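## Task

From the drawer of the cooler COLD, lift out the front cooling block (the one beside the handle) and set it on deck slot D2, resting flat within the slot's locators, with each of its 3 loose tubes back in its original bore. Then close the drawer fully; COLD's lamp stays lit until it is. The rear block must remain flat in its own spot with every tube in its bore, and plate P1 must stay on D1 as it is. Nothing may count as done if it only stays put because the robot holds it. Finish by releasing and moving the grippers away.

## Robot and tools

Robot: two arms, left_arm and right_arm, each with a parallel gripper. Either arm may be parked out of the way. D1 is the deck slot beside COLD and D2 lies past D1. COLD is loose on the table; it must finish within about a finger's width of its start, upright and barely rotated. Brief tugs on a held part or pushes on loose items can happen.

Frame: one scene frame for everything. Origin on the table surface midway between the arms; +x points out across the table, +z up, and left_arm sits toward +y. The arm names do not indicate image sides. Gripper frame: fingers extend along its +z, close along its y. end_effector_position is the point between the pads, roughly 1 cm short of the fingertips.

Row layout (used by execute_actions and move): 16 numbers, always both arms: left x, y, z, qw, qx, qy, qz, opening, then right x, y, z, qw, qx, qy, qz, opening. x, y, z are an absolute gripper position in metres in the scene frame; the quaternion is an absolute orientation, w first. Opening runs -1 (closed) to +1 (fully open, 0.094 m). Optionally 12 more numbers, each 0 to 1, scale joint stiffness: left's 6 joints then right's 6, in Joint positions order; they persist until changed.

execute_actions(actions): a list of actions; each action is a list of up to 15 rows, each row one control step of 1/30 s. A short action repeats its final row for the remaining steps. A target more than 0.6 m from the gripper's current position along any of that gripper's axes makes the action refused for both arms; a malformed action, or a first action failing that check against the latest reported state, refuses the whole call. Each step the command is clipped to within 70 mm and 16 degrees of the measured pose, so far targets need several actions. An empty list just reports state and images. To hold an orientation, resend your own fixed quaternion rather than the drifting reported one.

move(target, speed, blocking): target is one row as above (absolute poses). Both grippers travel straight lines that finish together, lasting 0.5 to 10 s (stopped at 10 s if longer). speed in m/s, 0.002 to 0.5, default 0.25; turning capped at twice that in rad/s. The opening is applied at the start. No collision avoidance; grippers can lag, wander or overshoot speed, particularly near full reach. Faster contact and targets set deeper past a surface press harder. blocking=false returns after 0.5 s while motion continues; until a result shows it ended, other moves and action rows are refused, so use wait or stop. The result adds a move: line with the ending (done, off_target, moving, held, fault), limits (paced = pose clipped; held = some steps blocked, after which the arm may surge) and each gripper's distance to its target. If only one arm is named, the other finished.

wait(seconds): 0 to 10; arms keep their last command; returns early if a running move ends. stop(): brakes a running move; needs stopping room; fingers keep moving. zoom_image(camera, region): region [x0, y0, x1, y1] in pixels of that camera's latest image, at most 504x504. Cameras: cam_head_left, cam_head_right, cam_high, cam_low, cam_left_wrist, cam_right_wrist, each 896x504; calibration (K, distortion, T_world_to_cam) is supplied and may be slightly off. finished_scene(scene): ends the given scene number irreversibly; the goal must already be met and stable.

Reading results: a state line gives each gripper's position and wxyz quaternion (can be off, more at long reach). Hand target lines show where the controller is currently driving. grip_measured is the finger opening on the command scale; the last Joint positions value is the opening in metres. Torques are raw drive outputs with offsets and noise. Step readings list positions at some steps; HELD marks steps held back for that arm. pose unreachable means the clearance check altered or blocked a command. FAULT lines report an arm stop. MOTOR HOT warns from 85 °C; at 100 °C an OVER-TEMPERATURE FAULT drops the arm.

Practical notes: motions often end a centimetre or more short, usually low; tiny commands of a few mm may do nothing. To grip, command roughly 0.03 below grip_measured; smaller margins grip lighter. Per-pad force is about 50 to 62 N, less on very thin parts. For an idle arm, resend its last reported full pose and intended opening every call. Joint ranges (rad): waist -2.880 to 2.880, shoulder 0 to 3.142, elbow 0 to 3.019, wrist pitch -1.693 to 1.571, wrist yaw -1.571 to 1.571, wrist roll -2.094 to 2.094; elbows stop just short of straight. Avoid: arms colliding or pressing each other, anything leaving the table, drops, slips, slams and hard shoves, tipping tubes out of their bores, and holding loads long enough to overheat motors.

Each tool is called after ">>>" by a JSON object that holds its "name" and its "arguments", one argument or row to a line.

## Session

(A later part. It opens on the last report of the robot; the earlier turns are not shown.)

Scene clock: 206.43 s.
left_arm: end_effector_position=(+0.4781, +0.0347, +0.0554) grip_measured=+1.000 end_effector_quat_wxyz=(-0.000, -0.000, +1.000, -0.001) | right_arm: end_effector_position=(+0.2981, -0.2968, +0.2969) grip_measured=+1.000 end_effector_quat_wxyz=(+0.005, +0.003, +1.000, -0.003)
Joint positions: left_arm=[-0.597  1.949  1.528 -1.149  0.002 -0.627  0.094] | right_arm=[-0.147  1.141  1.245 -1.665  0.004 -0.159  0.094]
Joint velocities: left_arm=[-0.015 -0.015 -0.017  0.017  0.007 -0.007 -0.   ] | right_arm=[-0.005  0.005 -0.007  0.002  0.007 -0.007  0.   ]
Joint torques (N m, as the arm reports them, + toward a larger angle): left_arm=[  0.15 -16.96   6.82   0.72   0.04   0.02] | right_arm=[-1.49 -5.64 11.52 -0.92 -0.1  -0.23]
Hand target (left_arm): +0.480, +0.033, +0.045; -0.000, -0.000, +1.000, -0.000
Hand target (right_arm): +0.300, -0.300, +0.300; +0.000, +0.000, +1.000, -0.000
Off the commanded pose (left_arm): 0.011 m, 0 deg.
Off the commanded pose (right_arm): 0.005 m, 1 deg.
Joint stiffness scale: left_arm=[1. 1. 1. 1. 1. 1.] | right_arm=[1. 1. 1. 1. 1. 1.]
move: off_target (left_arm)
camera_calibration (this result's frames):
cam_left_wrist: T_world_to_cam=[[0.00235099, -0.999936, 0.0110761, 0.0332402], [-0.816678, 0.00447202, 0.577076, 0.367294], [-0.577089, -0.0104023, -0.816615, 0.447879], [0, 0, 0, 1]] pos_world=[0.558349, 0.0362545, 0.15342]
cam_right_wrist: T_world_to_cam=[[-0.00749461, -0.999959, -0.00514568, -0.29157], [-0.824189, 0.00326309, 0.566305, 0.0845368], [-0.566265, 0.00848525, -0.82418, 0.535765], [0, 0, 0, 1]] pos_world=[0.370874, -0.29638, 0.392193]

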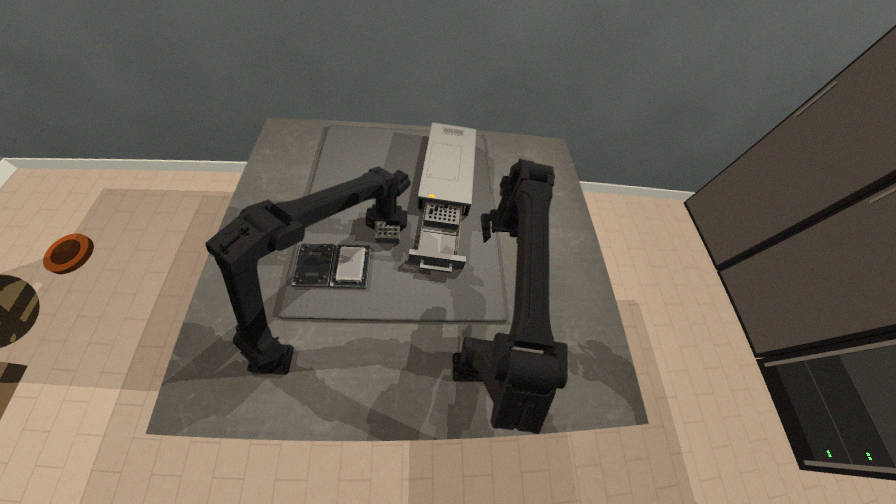

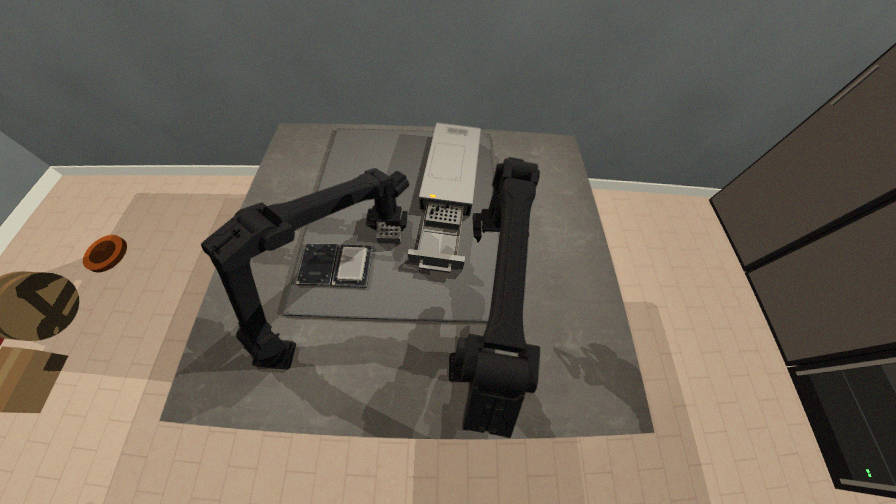

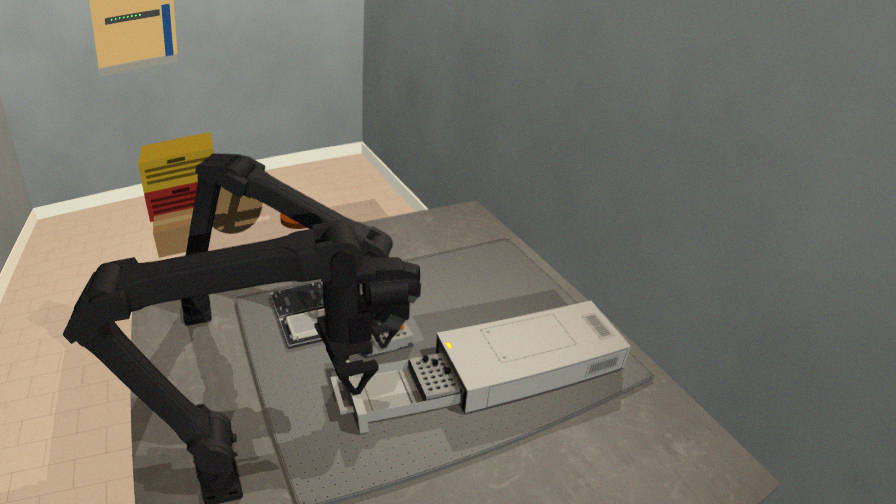

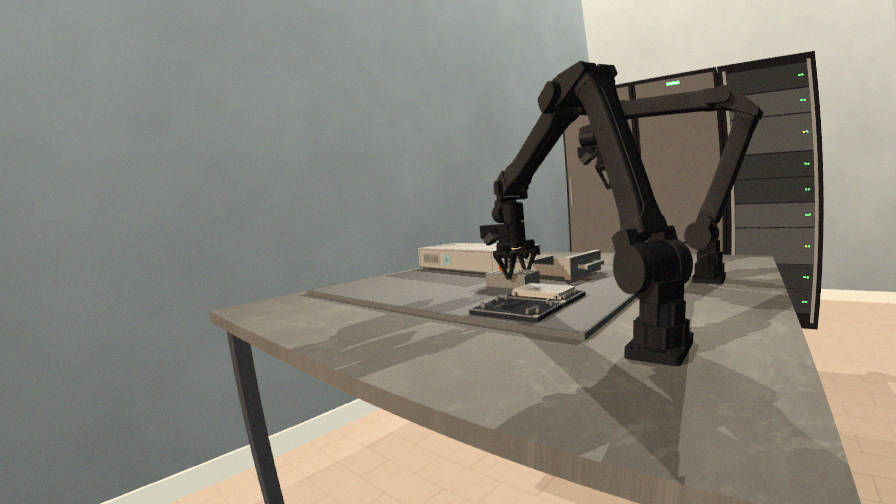

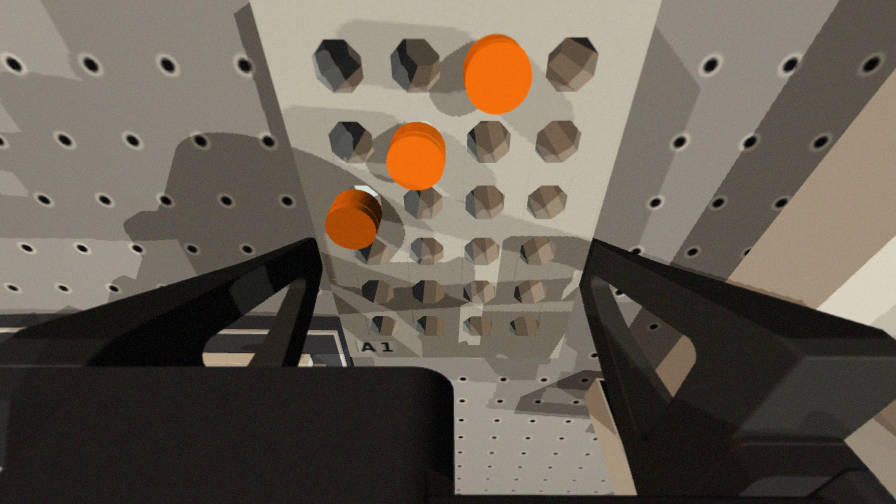

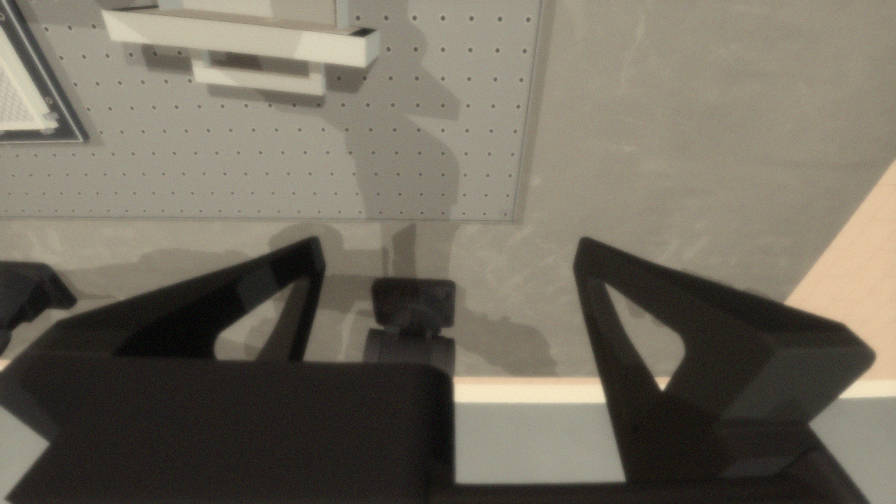

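>>> {"name": "move", "arguments": {
  "target": [0.48,0.033,0.03,0,0,1,0,1,0.3,-0.3,0.3,0,0,1,0,1],
  "speed": 0.03
}}

>>> {"name": "move", "arguments": {
  "target": [0.48,0.033,0.03,0,0,1,0,0.5,0.3,-0.3,0.3,0,0,1,0,1],
  "speed": 0.03
}}

>>> {"name": "move", "arguments": {
  "target": [0.47,0.05,0.16,0,0,1,0,0.5,0.3,-0.3,0.3,0,0,1,0,1],
  "speed": 0.05
}}

Scene clock: 210.83 s.
left_arm: end_effector_position=(+0.4781, +0.0347, +0.0388) grip_measured=+1.000 end_effector_quat_wxyz=(-0.001, -0.000, +1.000, -0.001) | right_arm: end_effector_position=(+0.2981, -0.2968, +0.2969) grip_measured=+1.000 end_effector_quat_wxyz=(+0.005, +0.003, +1.000, -0.003)
Joint positions: left_arm=[-0.597  1.968  1.511 -1.114  0.002 -0.627  0.094] | right_arm=[-0.147  1.141  1.245 -1.665  0.004 -0.159  0.094]
Joint velocities: left_arm=[-0.015 -0.015 -0.007  0.022 -0.007 -0.007  0.   ] | right_arm=[ 0.005 -0.005  0.007 -0.012  0.022  0.007  0.   ]
Joint torques (N m, as the arm reports them, + toward a larger angle): left_arm=[  0.09 -17.58   6.74   0.87   0.02   0.02] | right_arm=[-1.47 -5.67 11.51 -0.93 -0.09 -0.23]
Hand target (left_arm): +0.480, +0.033, +0.030; +0.000, +0.000, +1.000, -0.000
Hand target (right_arm): +0.300, -0.300, +0.300; +0.000, +0.000, +1.000, -0.000
Off the commanded pose (left_arm): 0.009 m, 0 deg.
Off the commanded pose (right_arm): 0.005 m, 1 deg.
Joint stiffness scale: left_arm=[1. 1. 1. 1. 1. 1.] | right_arm=[1. 1. 1. 1. 1. 1.]
move: done
camera_calibration (this result's frames):
cam_left_wrist: T_world_to_cam=[[0.00236724, -0.999948, 0.00995379, 0.0334804], [-0.815786, 0.00382573, 0.578342, 0.376361], [-0.57835, -0.00948924, -0.815734, 0.434894], [0, 0, 0, 1]] pos_world=[0.558471, 0.0361656, 0.136759]
cam_right_wrist: T_world_to_cam=[[-0.00749461, -0.999959, -0.00514568, -0.29157], [-0.824189, 0.00326309, 0.566305, 0.0845368], [-0.566265, 0.00848525, -0.82418, 0.535765], [0, 0, 0, 1]] pos_world=[0.370874, -0.29638, 0.392193]

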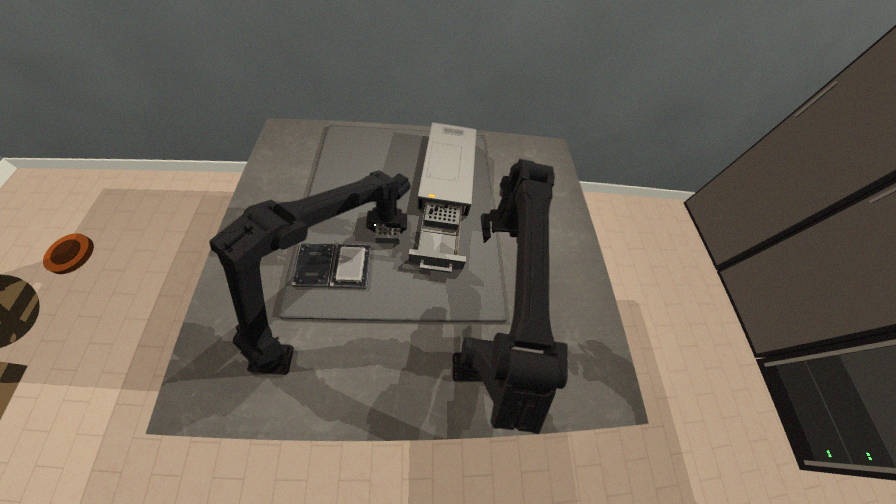

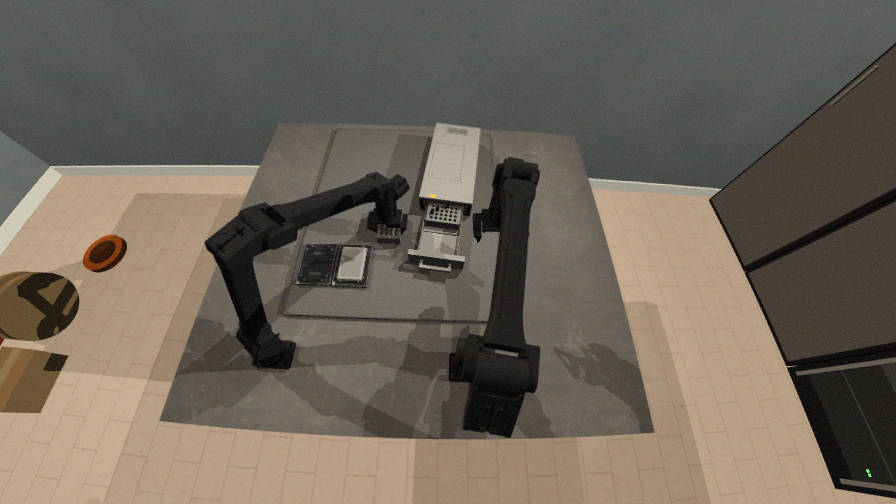

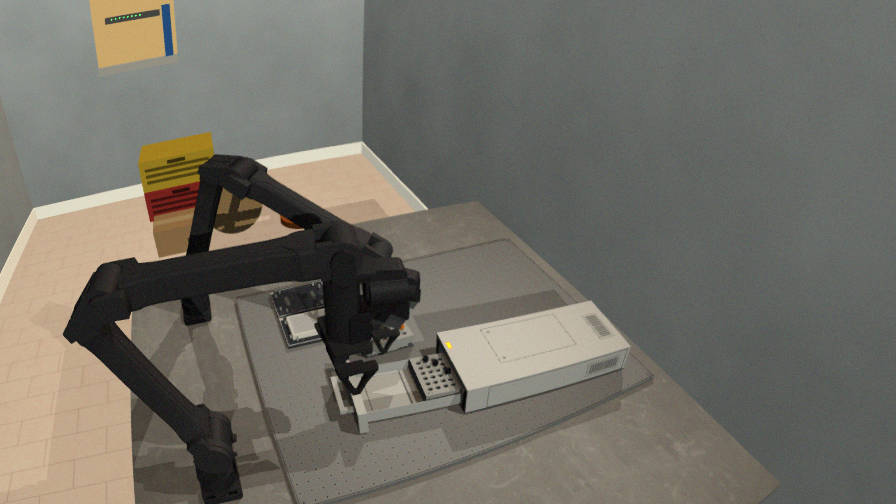

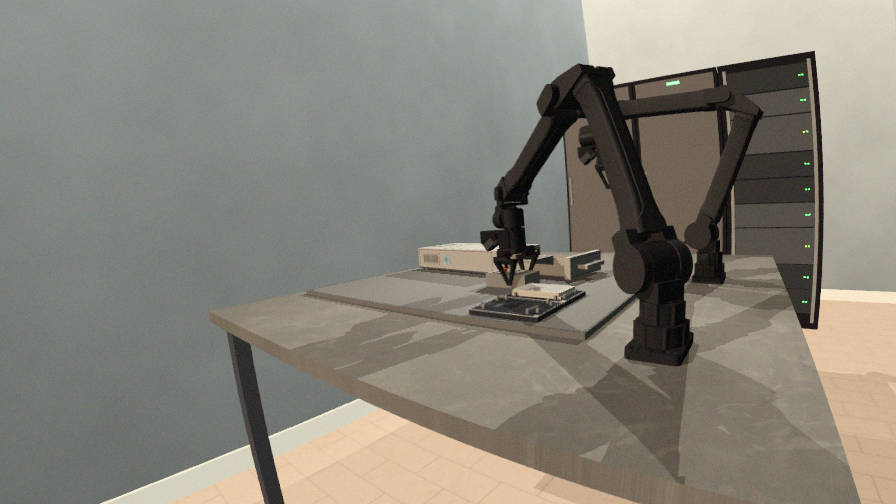

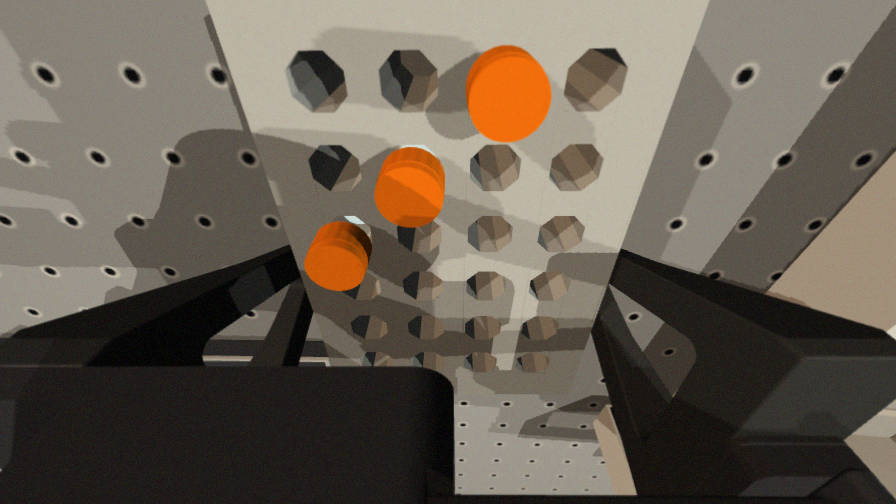

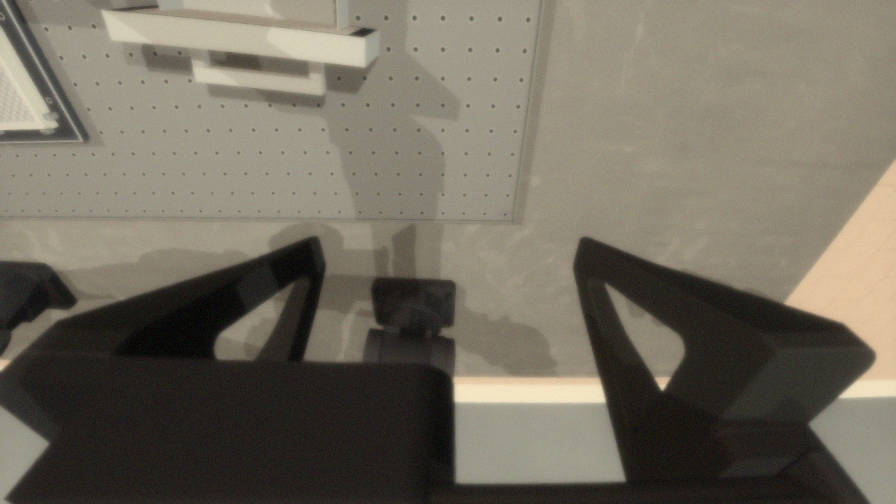

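Scene clock: 211.53 s.
left_arm: end_effector_position=(+0.4778, +0.0343, +0.0387) grip_measured=+0.799 end_effector_quat_wxyz=(-0.002, +0.000, +1.000, -0.002) | right_arm: end_effector_position=(+0.2981, -0.2968, +0.2969) grip_measured=+1.000 end_effector_quat_wxyz=(+0.005, +0.003, +1.000, -0.003)
Joint positions: left_arm=[-0.597  1.968  1.511 -1.113  0.005 -0.626  0.085] | right_arm=[-0.147  1.141  1.245 -1.665  0.004 -0.159  0.094]
Joint velocities: left_arm=[-0.005 -0.005 -0.007 -0.012  0.051  0.037  0.001] | right_arm=[ 0.005 -0.005 -0.007 -0.017 -0.022 -0.095  0.   ]
Joint torques (N m, as the arm reports them, + toward a larger angle): left_arm=[  0.1  -17.55   6.77   0.8   -0.1    0.01] | right_arm=[-1.49 -5.66 11.52 -0.93 -0.1  -0.23]
Hand target (left_arm): +0.480, +0.033, +0.030; -0.000, -0.000, +1.000, +0.000
Hand target (right_arm): +0.300, -0.300, +0.300; +0.000, +0.000, +1.000, -0.000
Off the commanded pose (left_arm): 0.009 m, 0 deg.
Off the commanded pose (right_arm): 0.005 m, 1 deg.
Joint stiffness scale: left_arm=[1. 1. 1. 1. 1. 1.] | right_arm=[1. 1. 1. 1. 1. 1.]
move: done
camera_calibration (this result's frames):
cam_left_wrist: T_world_to_cam=[[0.00162282, -0.999919, 0.0126483, 0.0332907], [-0.814926, 0.00600811, 0.579534, 0.375674], [-0.579563, -0.0112479, -0.81485, 0.435226], [0, 0, 0, 1]] pos_world=[0.558334, 0.0359263, 0.136507]
cam_right_wrist: T_world_to_cam=[[-0.00749461, -0.999959, -0.00514568, -0.29157], [-0.824189, 0.00326309, 0.566305, 0.0845368], [-0.566265, 0.00848525, -0.82418, 0.535765], [0, 0, 0, 1]] pos_world=[0.370874, -0.29638, 0.392193]

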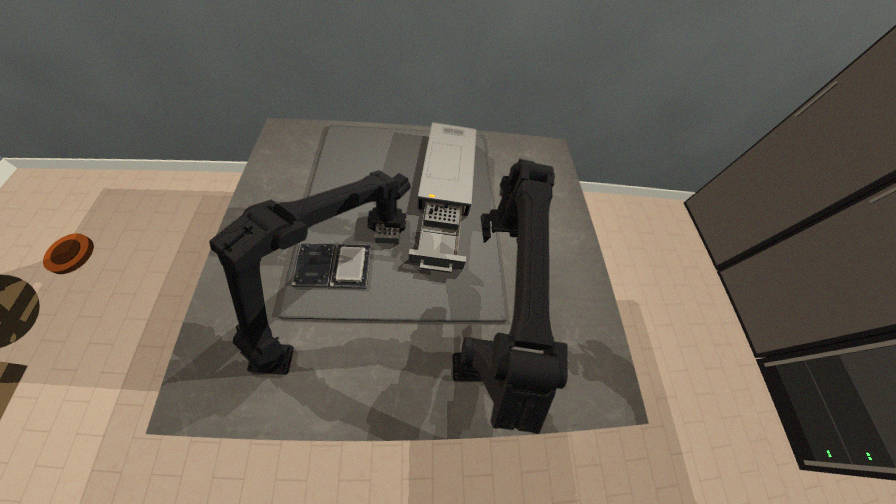

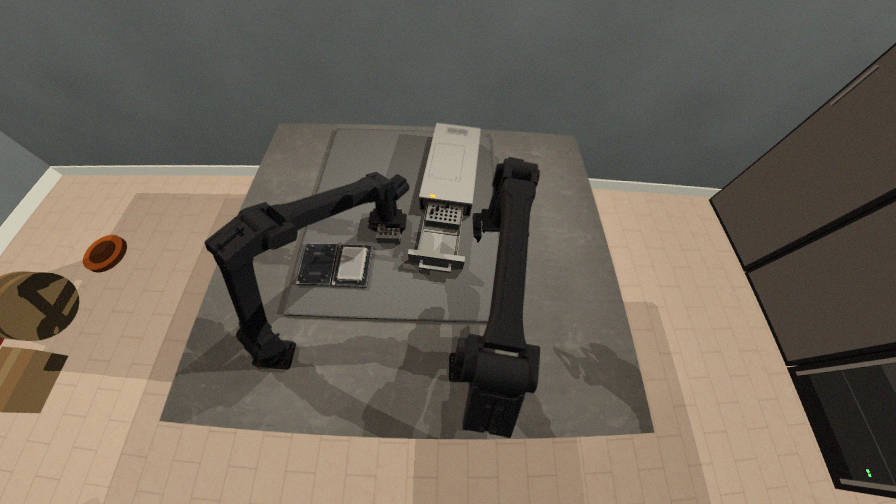

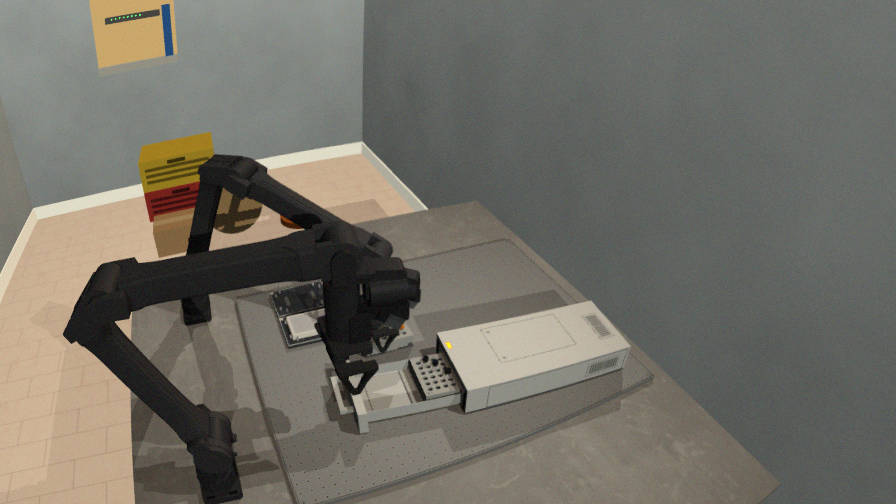

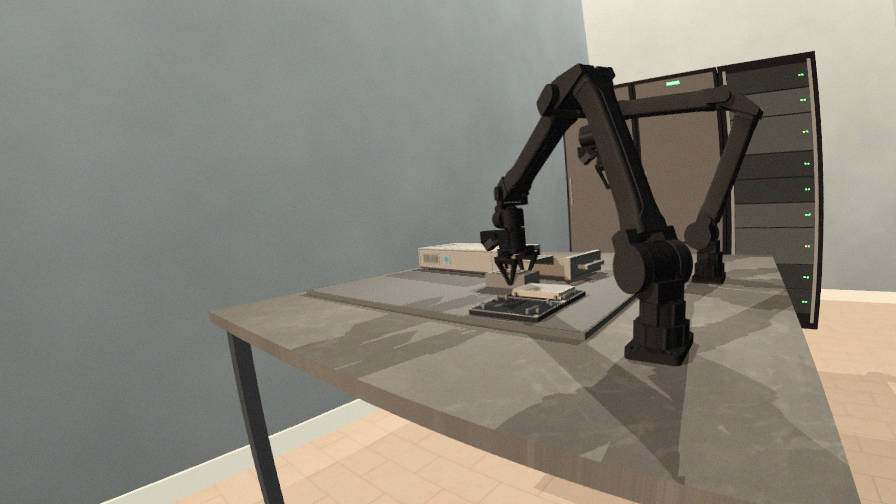

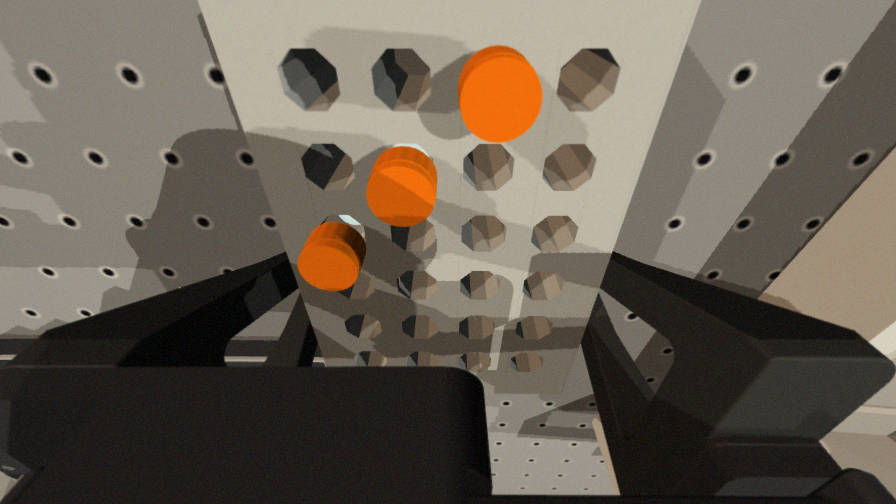

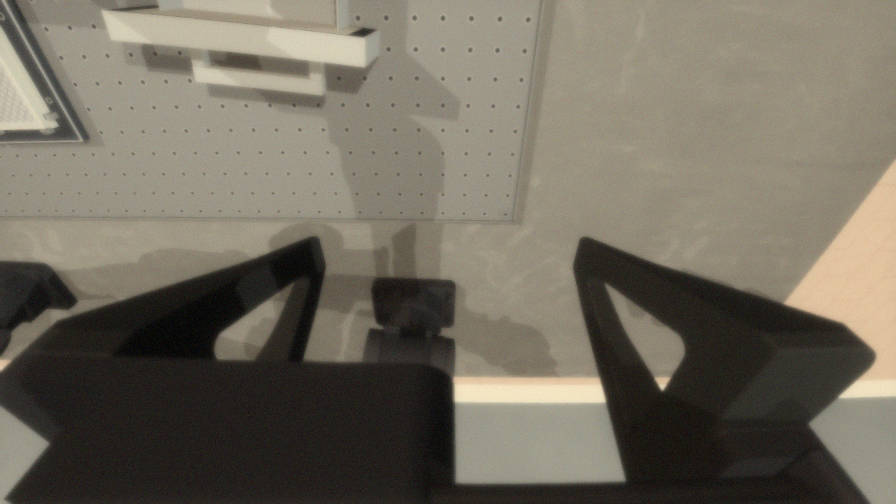

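Scene clock: 214.43 s.
left_arm: end_effector_position=(+0.4409, +0.0610, +0.0837) grip_measured=+0.799 end_effector_quat_wxyz=(-0.054, +0.000, +0.998, +0.036) | right_arm: end_effector_position=(+0.2981, -0.2968, +0.2969) grip_measured=+1.000 end_effector_quat_wxyz=(+0.005, +0.003, +1.000, -0.003)
Joint positions: left_arm=[-0.597  1.89   1.511 -1.322  0.005 -0.626  0.085] | right_arm=[-0.147  1.141  1.245 -1.665  0.004 -0.159  0.094]
Joint velocities: left_arm=[-0.005 -0.005  0.007  0.002 -0.051  0.007  0.   ] | right_arm=[-0.005 -0.015  0.012 -0.012  0.081 -0.051  0.   ]
Joint torques (N m, as the arm reports them, + toward a larger angle): left_arm=[  1.11 -24.72  12.03  -1.01  -0.16   0.13] | right_arm=[-1.45 -5.65 11.52 -0.92 -0.1  -0.23]
Hand target (left_arm): +0.463, +0.054, +0.150; +0.001, -0.000, +1.000, +0.000
Hand target (right_arm): +0.300, -0.300, +0.300; +0.000, +0.000, +1.000, -0.000
Off the commanded pose (left_arm): 0.082 m, 7 deg; position clipped at the last step of the last action.
Off the commanded pose (right_arm): 0.005 m, 1 deg.
Joint stiffness scale: left_arm=[1. 1. 1. 1. 1. 1.] | right_arm=[1. 1. 1. 1. 1. 1.]
move: off_target (left_arm); limits=paced
camera_calibration (this result's frames):
cam_left_wrist: T_world_to_cam=[[-0.00180933, -0.997987, -0.0633975, 0.0672787], [-0.749696, -0.0406016, 0.660535, 0.286672], [-0.66178, 0.048724, -0.748113, 0.477765], [0, 0, 0, 1]] pos_world=[0.531214, 0.055504, 0.172331]
cam_right_wrist: T_world_to_cam=[[-0.00749461, -0.999959, -0.00514568, -0.29157], [-0.824189, 0.00326309, 0.566305, 0.0845368], [-0.566265, 0.00848525, -0.82418, 0.535765], [0, 0, 0, 1]] pos_world=[0.370874, -0.29638, 0.392193]

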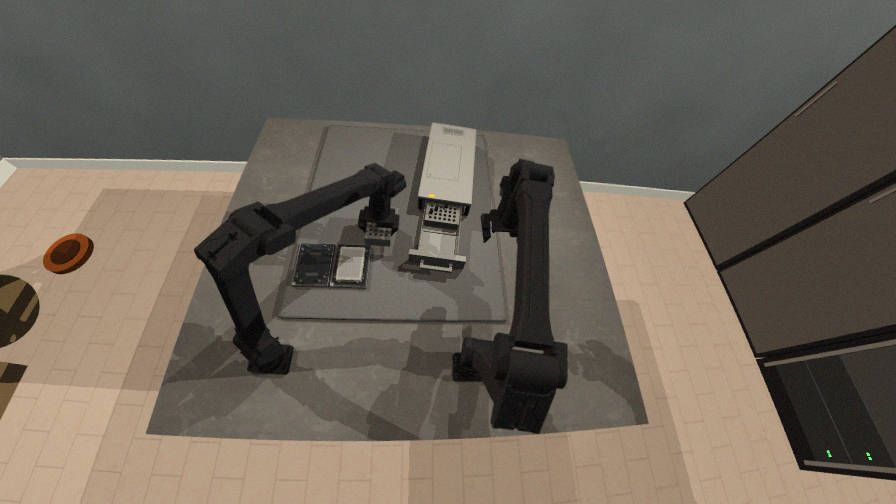

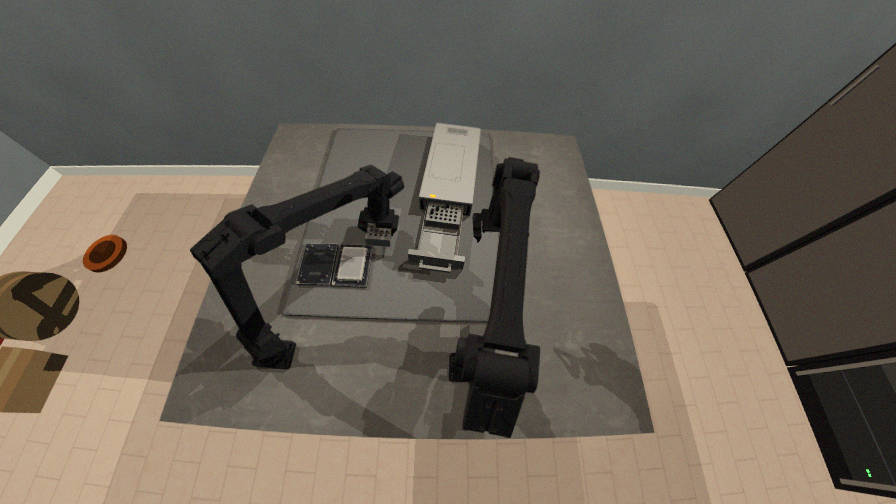

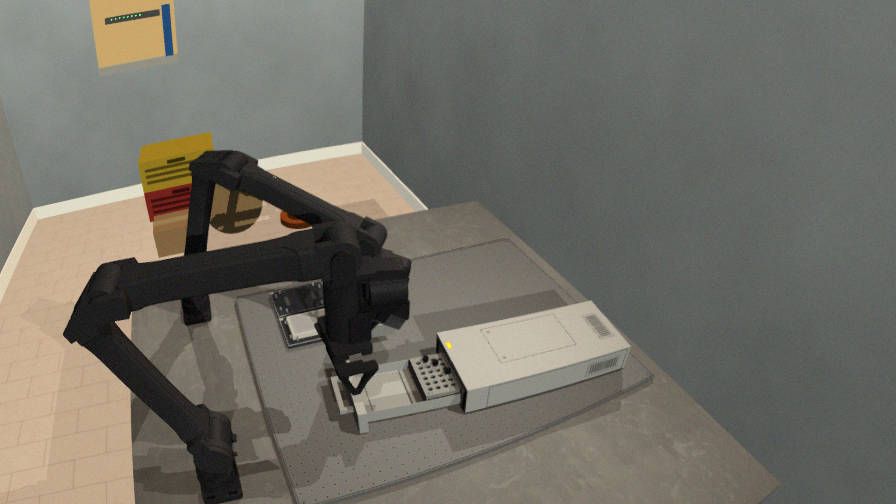

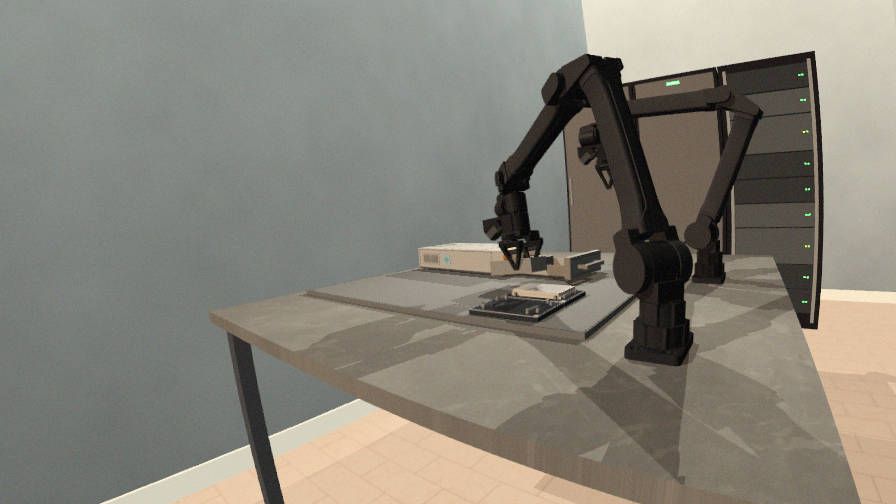

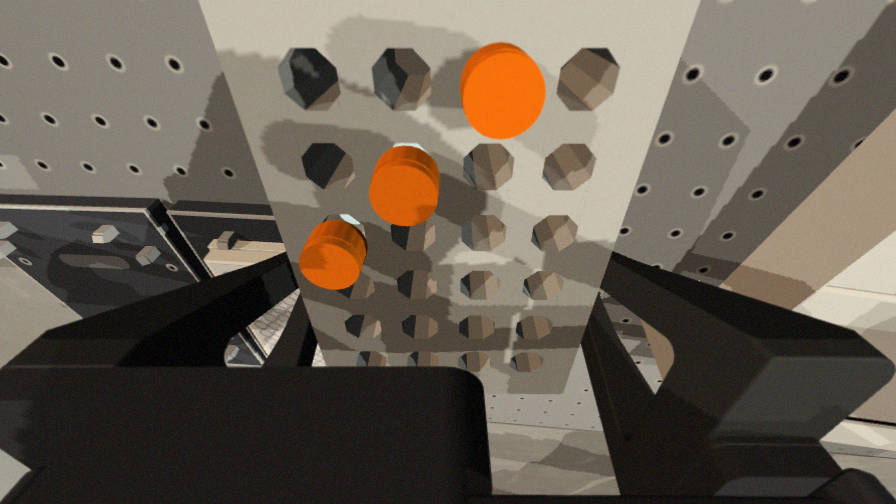

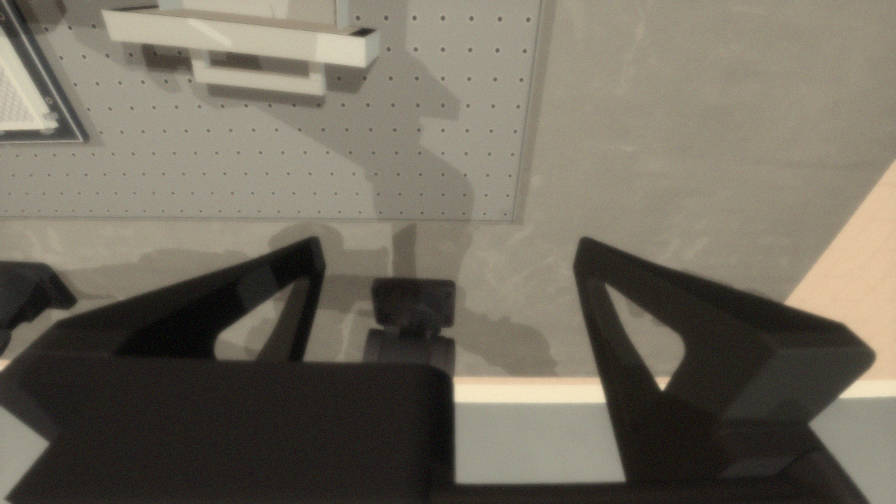

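>>> {"name": "execute_actions", "arguments": {
  "actions": [
    [[0.44,0.08,0.16,0,0,1,0,0.5,0.3,-0.3,0.3,0,0,1,0,1]],
    [[0.42,0.11,0.17,0,0,1,0,0.5,0.3,-0.3,0.3,0,0,1,0,1]],
    [[0.40,0.14,0.17,0,0,1,0,0.5,0.3,-0.3,0.3,0,0,1,0,1]],
    [[0.385,0.17,0.17,0,0,1,0,0.5,0.3,-0.3,0.3,0,0,1,0,1]],
    [[0.37,0.2,0.17,0,0,1,0,0.5,0.3,-0.3,0.3,0,0,1,0,1]],
    [[0.36,0.23,0.16,0,0,1,0,0.5,0.3,-0.3,0.3,0,0,1,0,1]],
    [[0.35,0.26,0.15,0,0,1,0,0.5,0.3,-0.3,0.3,0,0,1,0,1]],
    [[0.345,0.28,0.14,0,0,1,0,0.5,0.3,-0.3,0.3,0,0,1,0,1]],
    [[0.345,0.28,0.14,0,0,1,0,0.5,0.3,-0.3,0.3,0,0,1,0,1]]
  ]
}}

Scene clock: 223.87 s.
left_arm: end_effector_position=(+0.3274, +0.2825, +0.1136) grip_measured=+0.799 end_effector_quat_wxyz=(-0.046, -0.002, +0.999, +0.013) | right_arm: end_effector_position=(+0.2981, -0.2968, +0.2969) grip_measured=+1.000 end_effector_quat_wxyz=(+0.005, +0.003, +1.000, -0.003)
Joint positions: left_arm=[-0.247  1.339  0.917 -1.245 -0.    -0.281  0.085] | right_arm=[-0.147  1.141  1.245 -1.665  0.004 -0.159  0.094]
Joint velocities: left_arm=[-0.015 -0.005  0.007 -0.017 -0.066 -0.007 -0.001] | right_arm=[ 0.015 -0.005 -0.002 -0.012  0.066 -0.022  0.   ]
Joint torques (N m, as the arm reports them, + toward a larger angle): left_arm=[  0.78 -12.47   9.18   0.45   0.16   0.14] | right_arm=[-1.49 -5.64 11.52 -0.93 -0.1  -0.23]
Hand target (left_arm): +0.344, +0.280, +0.141; -0.000, -0.001, +1.000, -0.000
Hand target (right_arm): +0.300, -0.300, +0.300; +0.000, +0.000, +1.000, -0.000
Off the commanded pose (left_arm): 0.032 m, 6 deg.
Off the commanded pose (right_arm): 0.005 m, 1 deg.
Joint stiffness scale: left_arm=[1. 1. 1. 1. 1. 1.] | right_arm=[1. 1. 1. 1. 1. 1.]
Step readings (end_effector_position; steps 1 to 15: 1st action; 16 to 30: 2nd action; 31 to 45: 3rd action; 46 to 60: 4th action; 61 to 75: 5th action; 76 to 90: 6th action; 91 to 105: 7th action; 106 to 120: 8th action; 121 to 135: 9th action):
0: left_arm (+0.4409, +0.0610, +0.0837) | right_arm (+0.2981, -0.2968, +0.2969)
1: left_arm (+0.4397, +0.0621, +0.0836) | right_arm (+0.2981, -0.2968, +0.2969)
2: left_arm (+0.4365, +0.0647, +0.0836) | right_arm (+0.2981, -0.2968, +0.2969)
4: left_arm (+0.4261, +0.0734, +0.0866) | right_arm (+0.2981, -0.2968, +0.2969)
8: left_arm (+0.4194, +0.0824, +0.1009) | right_arm (+0.2981, -0.2968, +0.2969)
15: left_arm (+0.4216, +0.0848, +0.1145) | right_arm (+0.2981, -0.2968, +0.2969)
16: left_arm (+0.4200, +0.0866, +0.1137) | right_arm (+0.2981, -0.2968, +0.2969)
17: left_arm (+0.4166, +0.0897, +0.1134) | right_arm (+0.2981, -0.2968, +0.2969)
19: left_arm (+0.4078, +0.0996, +0.1142) | right_arm (+0.2981, -0.2968, +0.2969)
23: left_arm (+0.4040, +0.1119, +0.1216) | right_arm (+0.2981, -0.2968, +0.2969)
30: left_arm (+0.4058, +0.1145, +0.1274) | right_arm (+0.2981, -0.2968, +0.2969)
31: left_arm (+0.4041, +0.1164, +0.1260) | right_arm (+0.2981, -0.2968, +0.2969)
32: left_arm (+0.4009, +0.1196, +0.1253) | right_arm (+0.2981, -0.2968, +0.2969)
34: left_arm (+0.3902, +0.1304, +0.1244) | right_arm (+0.2981, -0.2968, +0.2969)
38: left_arm (+0.3839, +0.1431, +0.1279) | right_arm (+0.2981, -0.2968, +0.2969)
45: left_arm (+0.3849, +0.1446, +0.1306) | right_arm (+0.2981, -0.2968, +0.2969)
46: left_arm (+0.3838, +0.1464, +0.1296) | right_arm (+0.2981, -0.2968, +0.2969)
47: left_arm (+0.3811, +0.1492, +0.1289) | right_arm (+0.2981, -0.2968, +0.2969)
49: left_arm (+0.3733, +0.1595, +0.1287) | right_arm (+0.2981, -0.2968, +0.2969)
53: left_arm (+0.3706, +0.1729, +0.1321) | right_arm (+0.2981, -0.2968, +0.2969)
60: left_arm (+0.3716, +0.1747, +0.1340) | right_arm (+0.2981, -0.2968, +0.2969)
61: left_arm (+0.3702, +0.1763, +0.1334) | right_arm (+0.2981, -0.2968, +0.2969)
62: left_arm (+0.3675, +0.1793, +0.1327) | right_arm (+0.2981, -0.2968, +0.2969)
64: left_arm (+0.3599, +0.1894, +0.1324) | right_arm (+0.2981, -0.2968, +0.2969)
68: left_arm (+0.3563, +0.2028, +0.1356) | right_arm (+0.2981, -0.2968, +0.2969)
75: left_arm (+0.3569, +0.2042, +0.1372) | right_arm (+0.2981, -0.2968, +0.2969)
76: left_arm (+0.3559, +0.2058, +0.1358) | right_arm (+0.2981, -0.2968, +0.2969)
77: left_arm (+0.3544, +0.2087, +0.1345) | right_arm (+0.2981, -0.2968, +0.2969)
79: left_arm (+0.3481, +0.2195, +0.1313) | right_arm (+0.2981, -0.2968, +0.2969)
83: left_arm (+0.3442, +0.2345, +0.1279) | right_arm (+0.2981, -0.2968, +0.2969)
90: left_arm (+0.3446, +0.2355, +0.1282) | right_arm (+0.2981, -0.2968, +0.2969)
91: left_arm (+0.3440, +0.2371, +0.1271) | right_arm (+0.2981, -0.2968, +0.2969)
92: left_arm (+0.3430, +0.2398, +0.1257) | right_arm (+0.2981, -0.2968, +0.2969)
94: left_arm (+0.3375, +0.2501, +0.1233) | right_arm (+0.2981, -0.2968, +0.2969)
98: left_arm (+0.3333, +0.2644, +0.1214) | right_arm (+0.2981, -0.2968, +0.2969)
105: left_arm (+0.3336, +0.2651, +0.1215) | right_arm (+0.2981, -0.2968, +0.2969)
106: left_arm (+0.3332, +0.2659, +0.1205) | right_arm (+0.2981, -0.2968, +0.2969)
107: left_arm (+0.3330, +0.2675, +0.1192) | right_arm (+0.2981, -0.2968, +0.2969)
109: left_arm (+0.3305, +0.2737, +0.1166) | right_arm (+0.2981, -0.2968, +0.2969)
113: left_arm (+0.3272, +0.2823, +0.1133) | right_arm (+0.2981, -0.2968, +0.2969)
120: left_arm (+0.3274, +0.2825, +0.1135) | right_arm (+0.2981, -0.2968, +0.2969)
121: left_arm (+0.3274, +0.2825, +0.1135) | right_arm (+0.2981, -0.2968, +0.2969)
122: left_arm (+0.3274, +0.2825, +0.1135) | right_arm (+0.2981, -0.2968, +0.2969)
124: left_arm (+0.3274, +0.2825, +0.1136) | right_arm (+0.2981, -0.2968, +0.2969)
128: left_arm (+0.3274, +0.2825, +0.1136) | right_arm (+0.2981, -0.2968, +0.2969)
135: end_effector_position above
camera_calibration (this result's frames):
cam_left_wrist: T_world_to_cam=[[0.00605214, -0.999806, -0.0187633, 0.282847], [-0.760011, -0.0167933, 0.649693, 0.188657], [-0.649882, 0.0103283, -0.759965, 0.422554], [0, 0, 0, 1]] pos_world=[0.41628, 0.281596, 0.203864]
cam_right_wrist: T_world_to_cam=[[-0.00749461, -0.999959, -0.00514568, -0.29157], [-0.824189, 0.00326309, 0.566305, 0.0845368], [-0.566265, 0.00848525, -0.82418, 0.535765], [0, 0, 0, 1]] pos_world=[0.370874, -0.29638, 0.392193]

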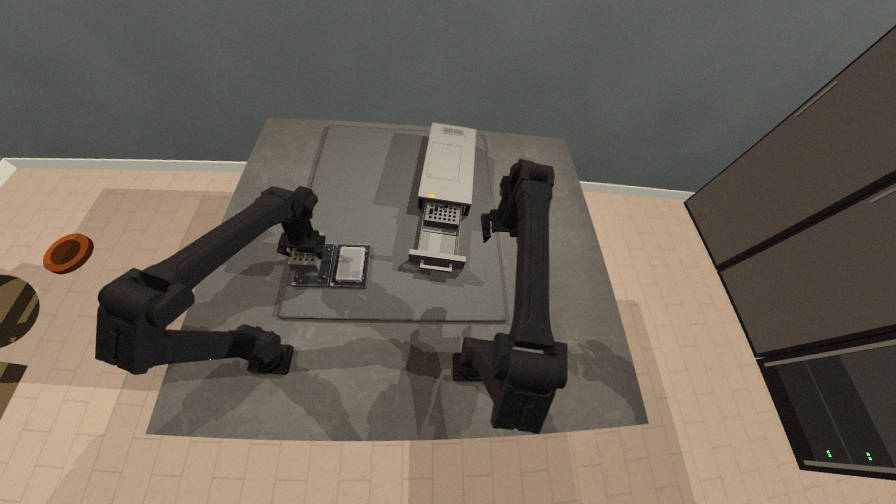

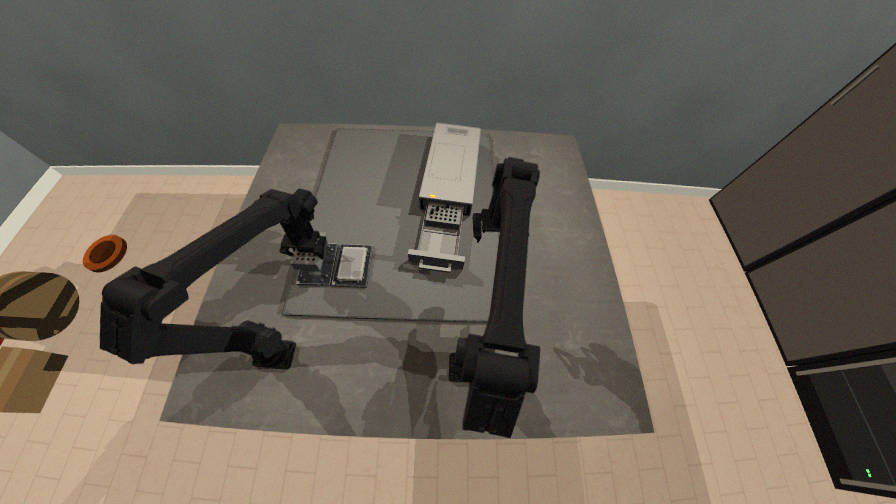

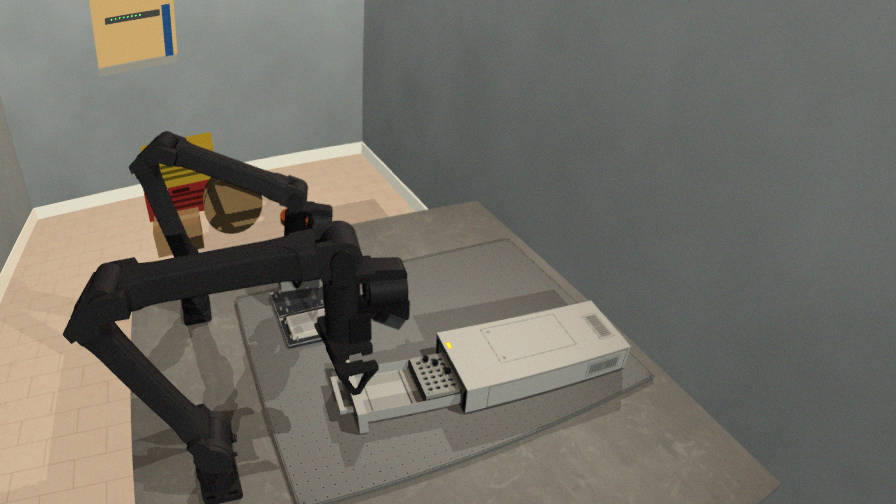

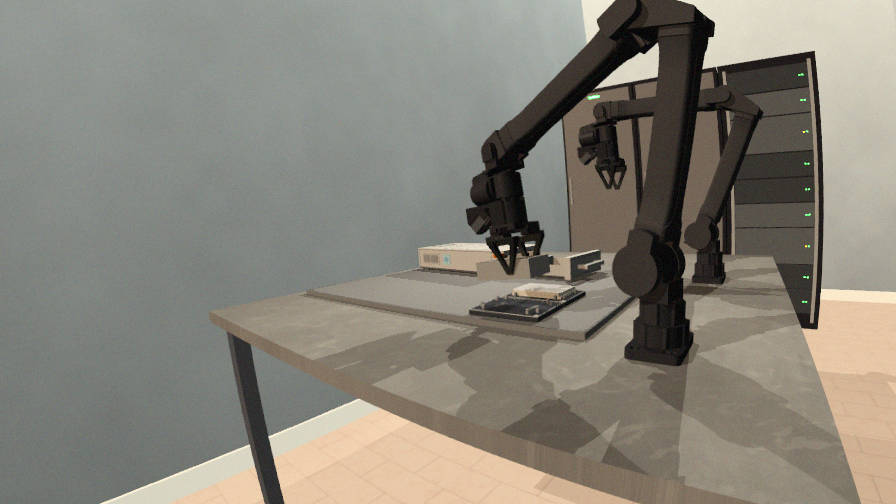

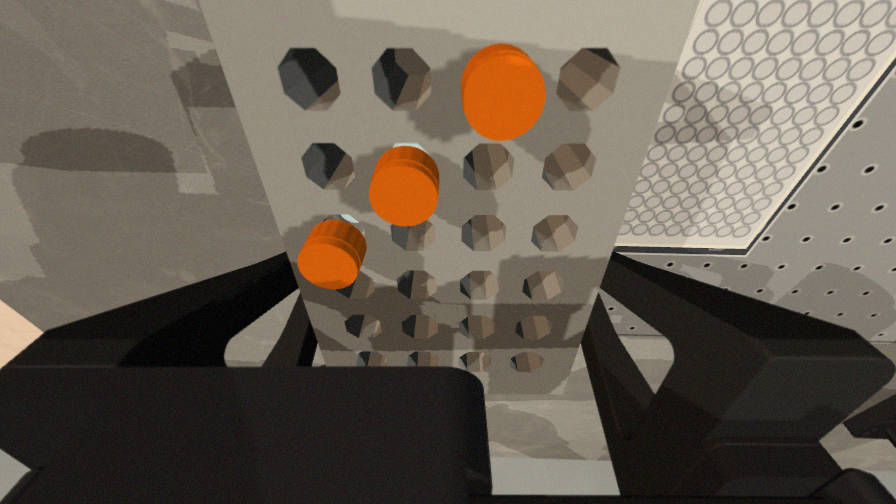

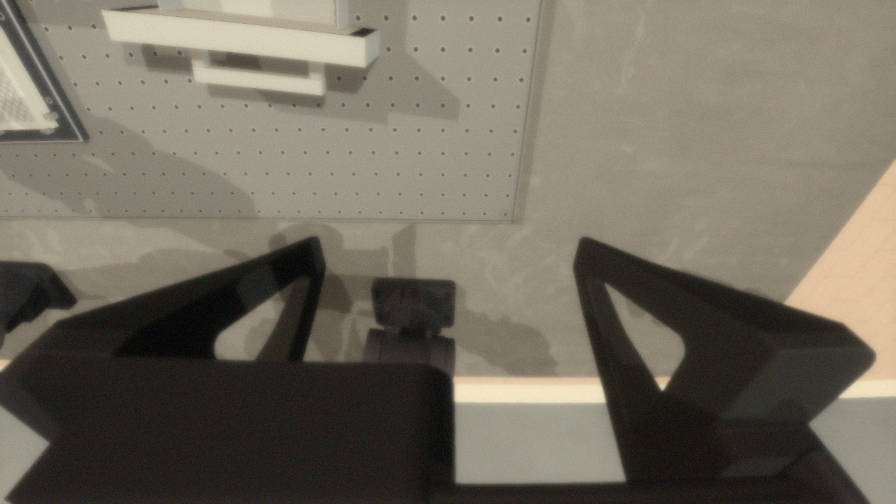

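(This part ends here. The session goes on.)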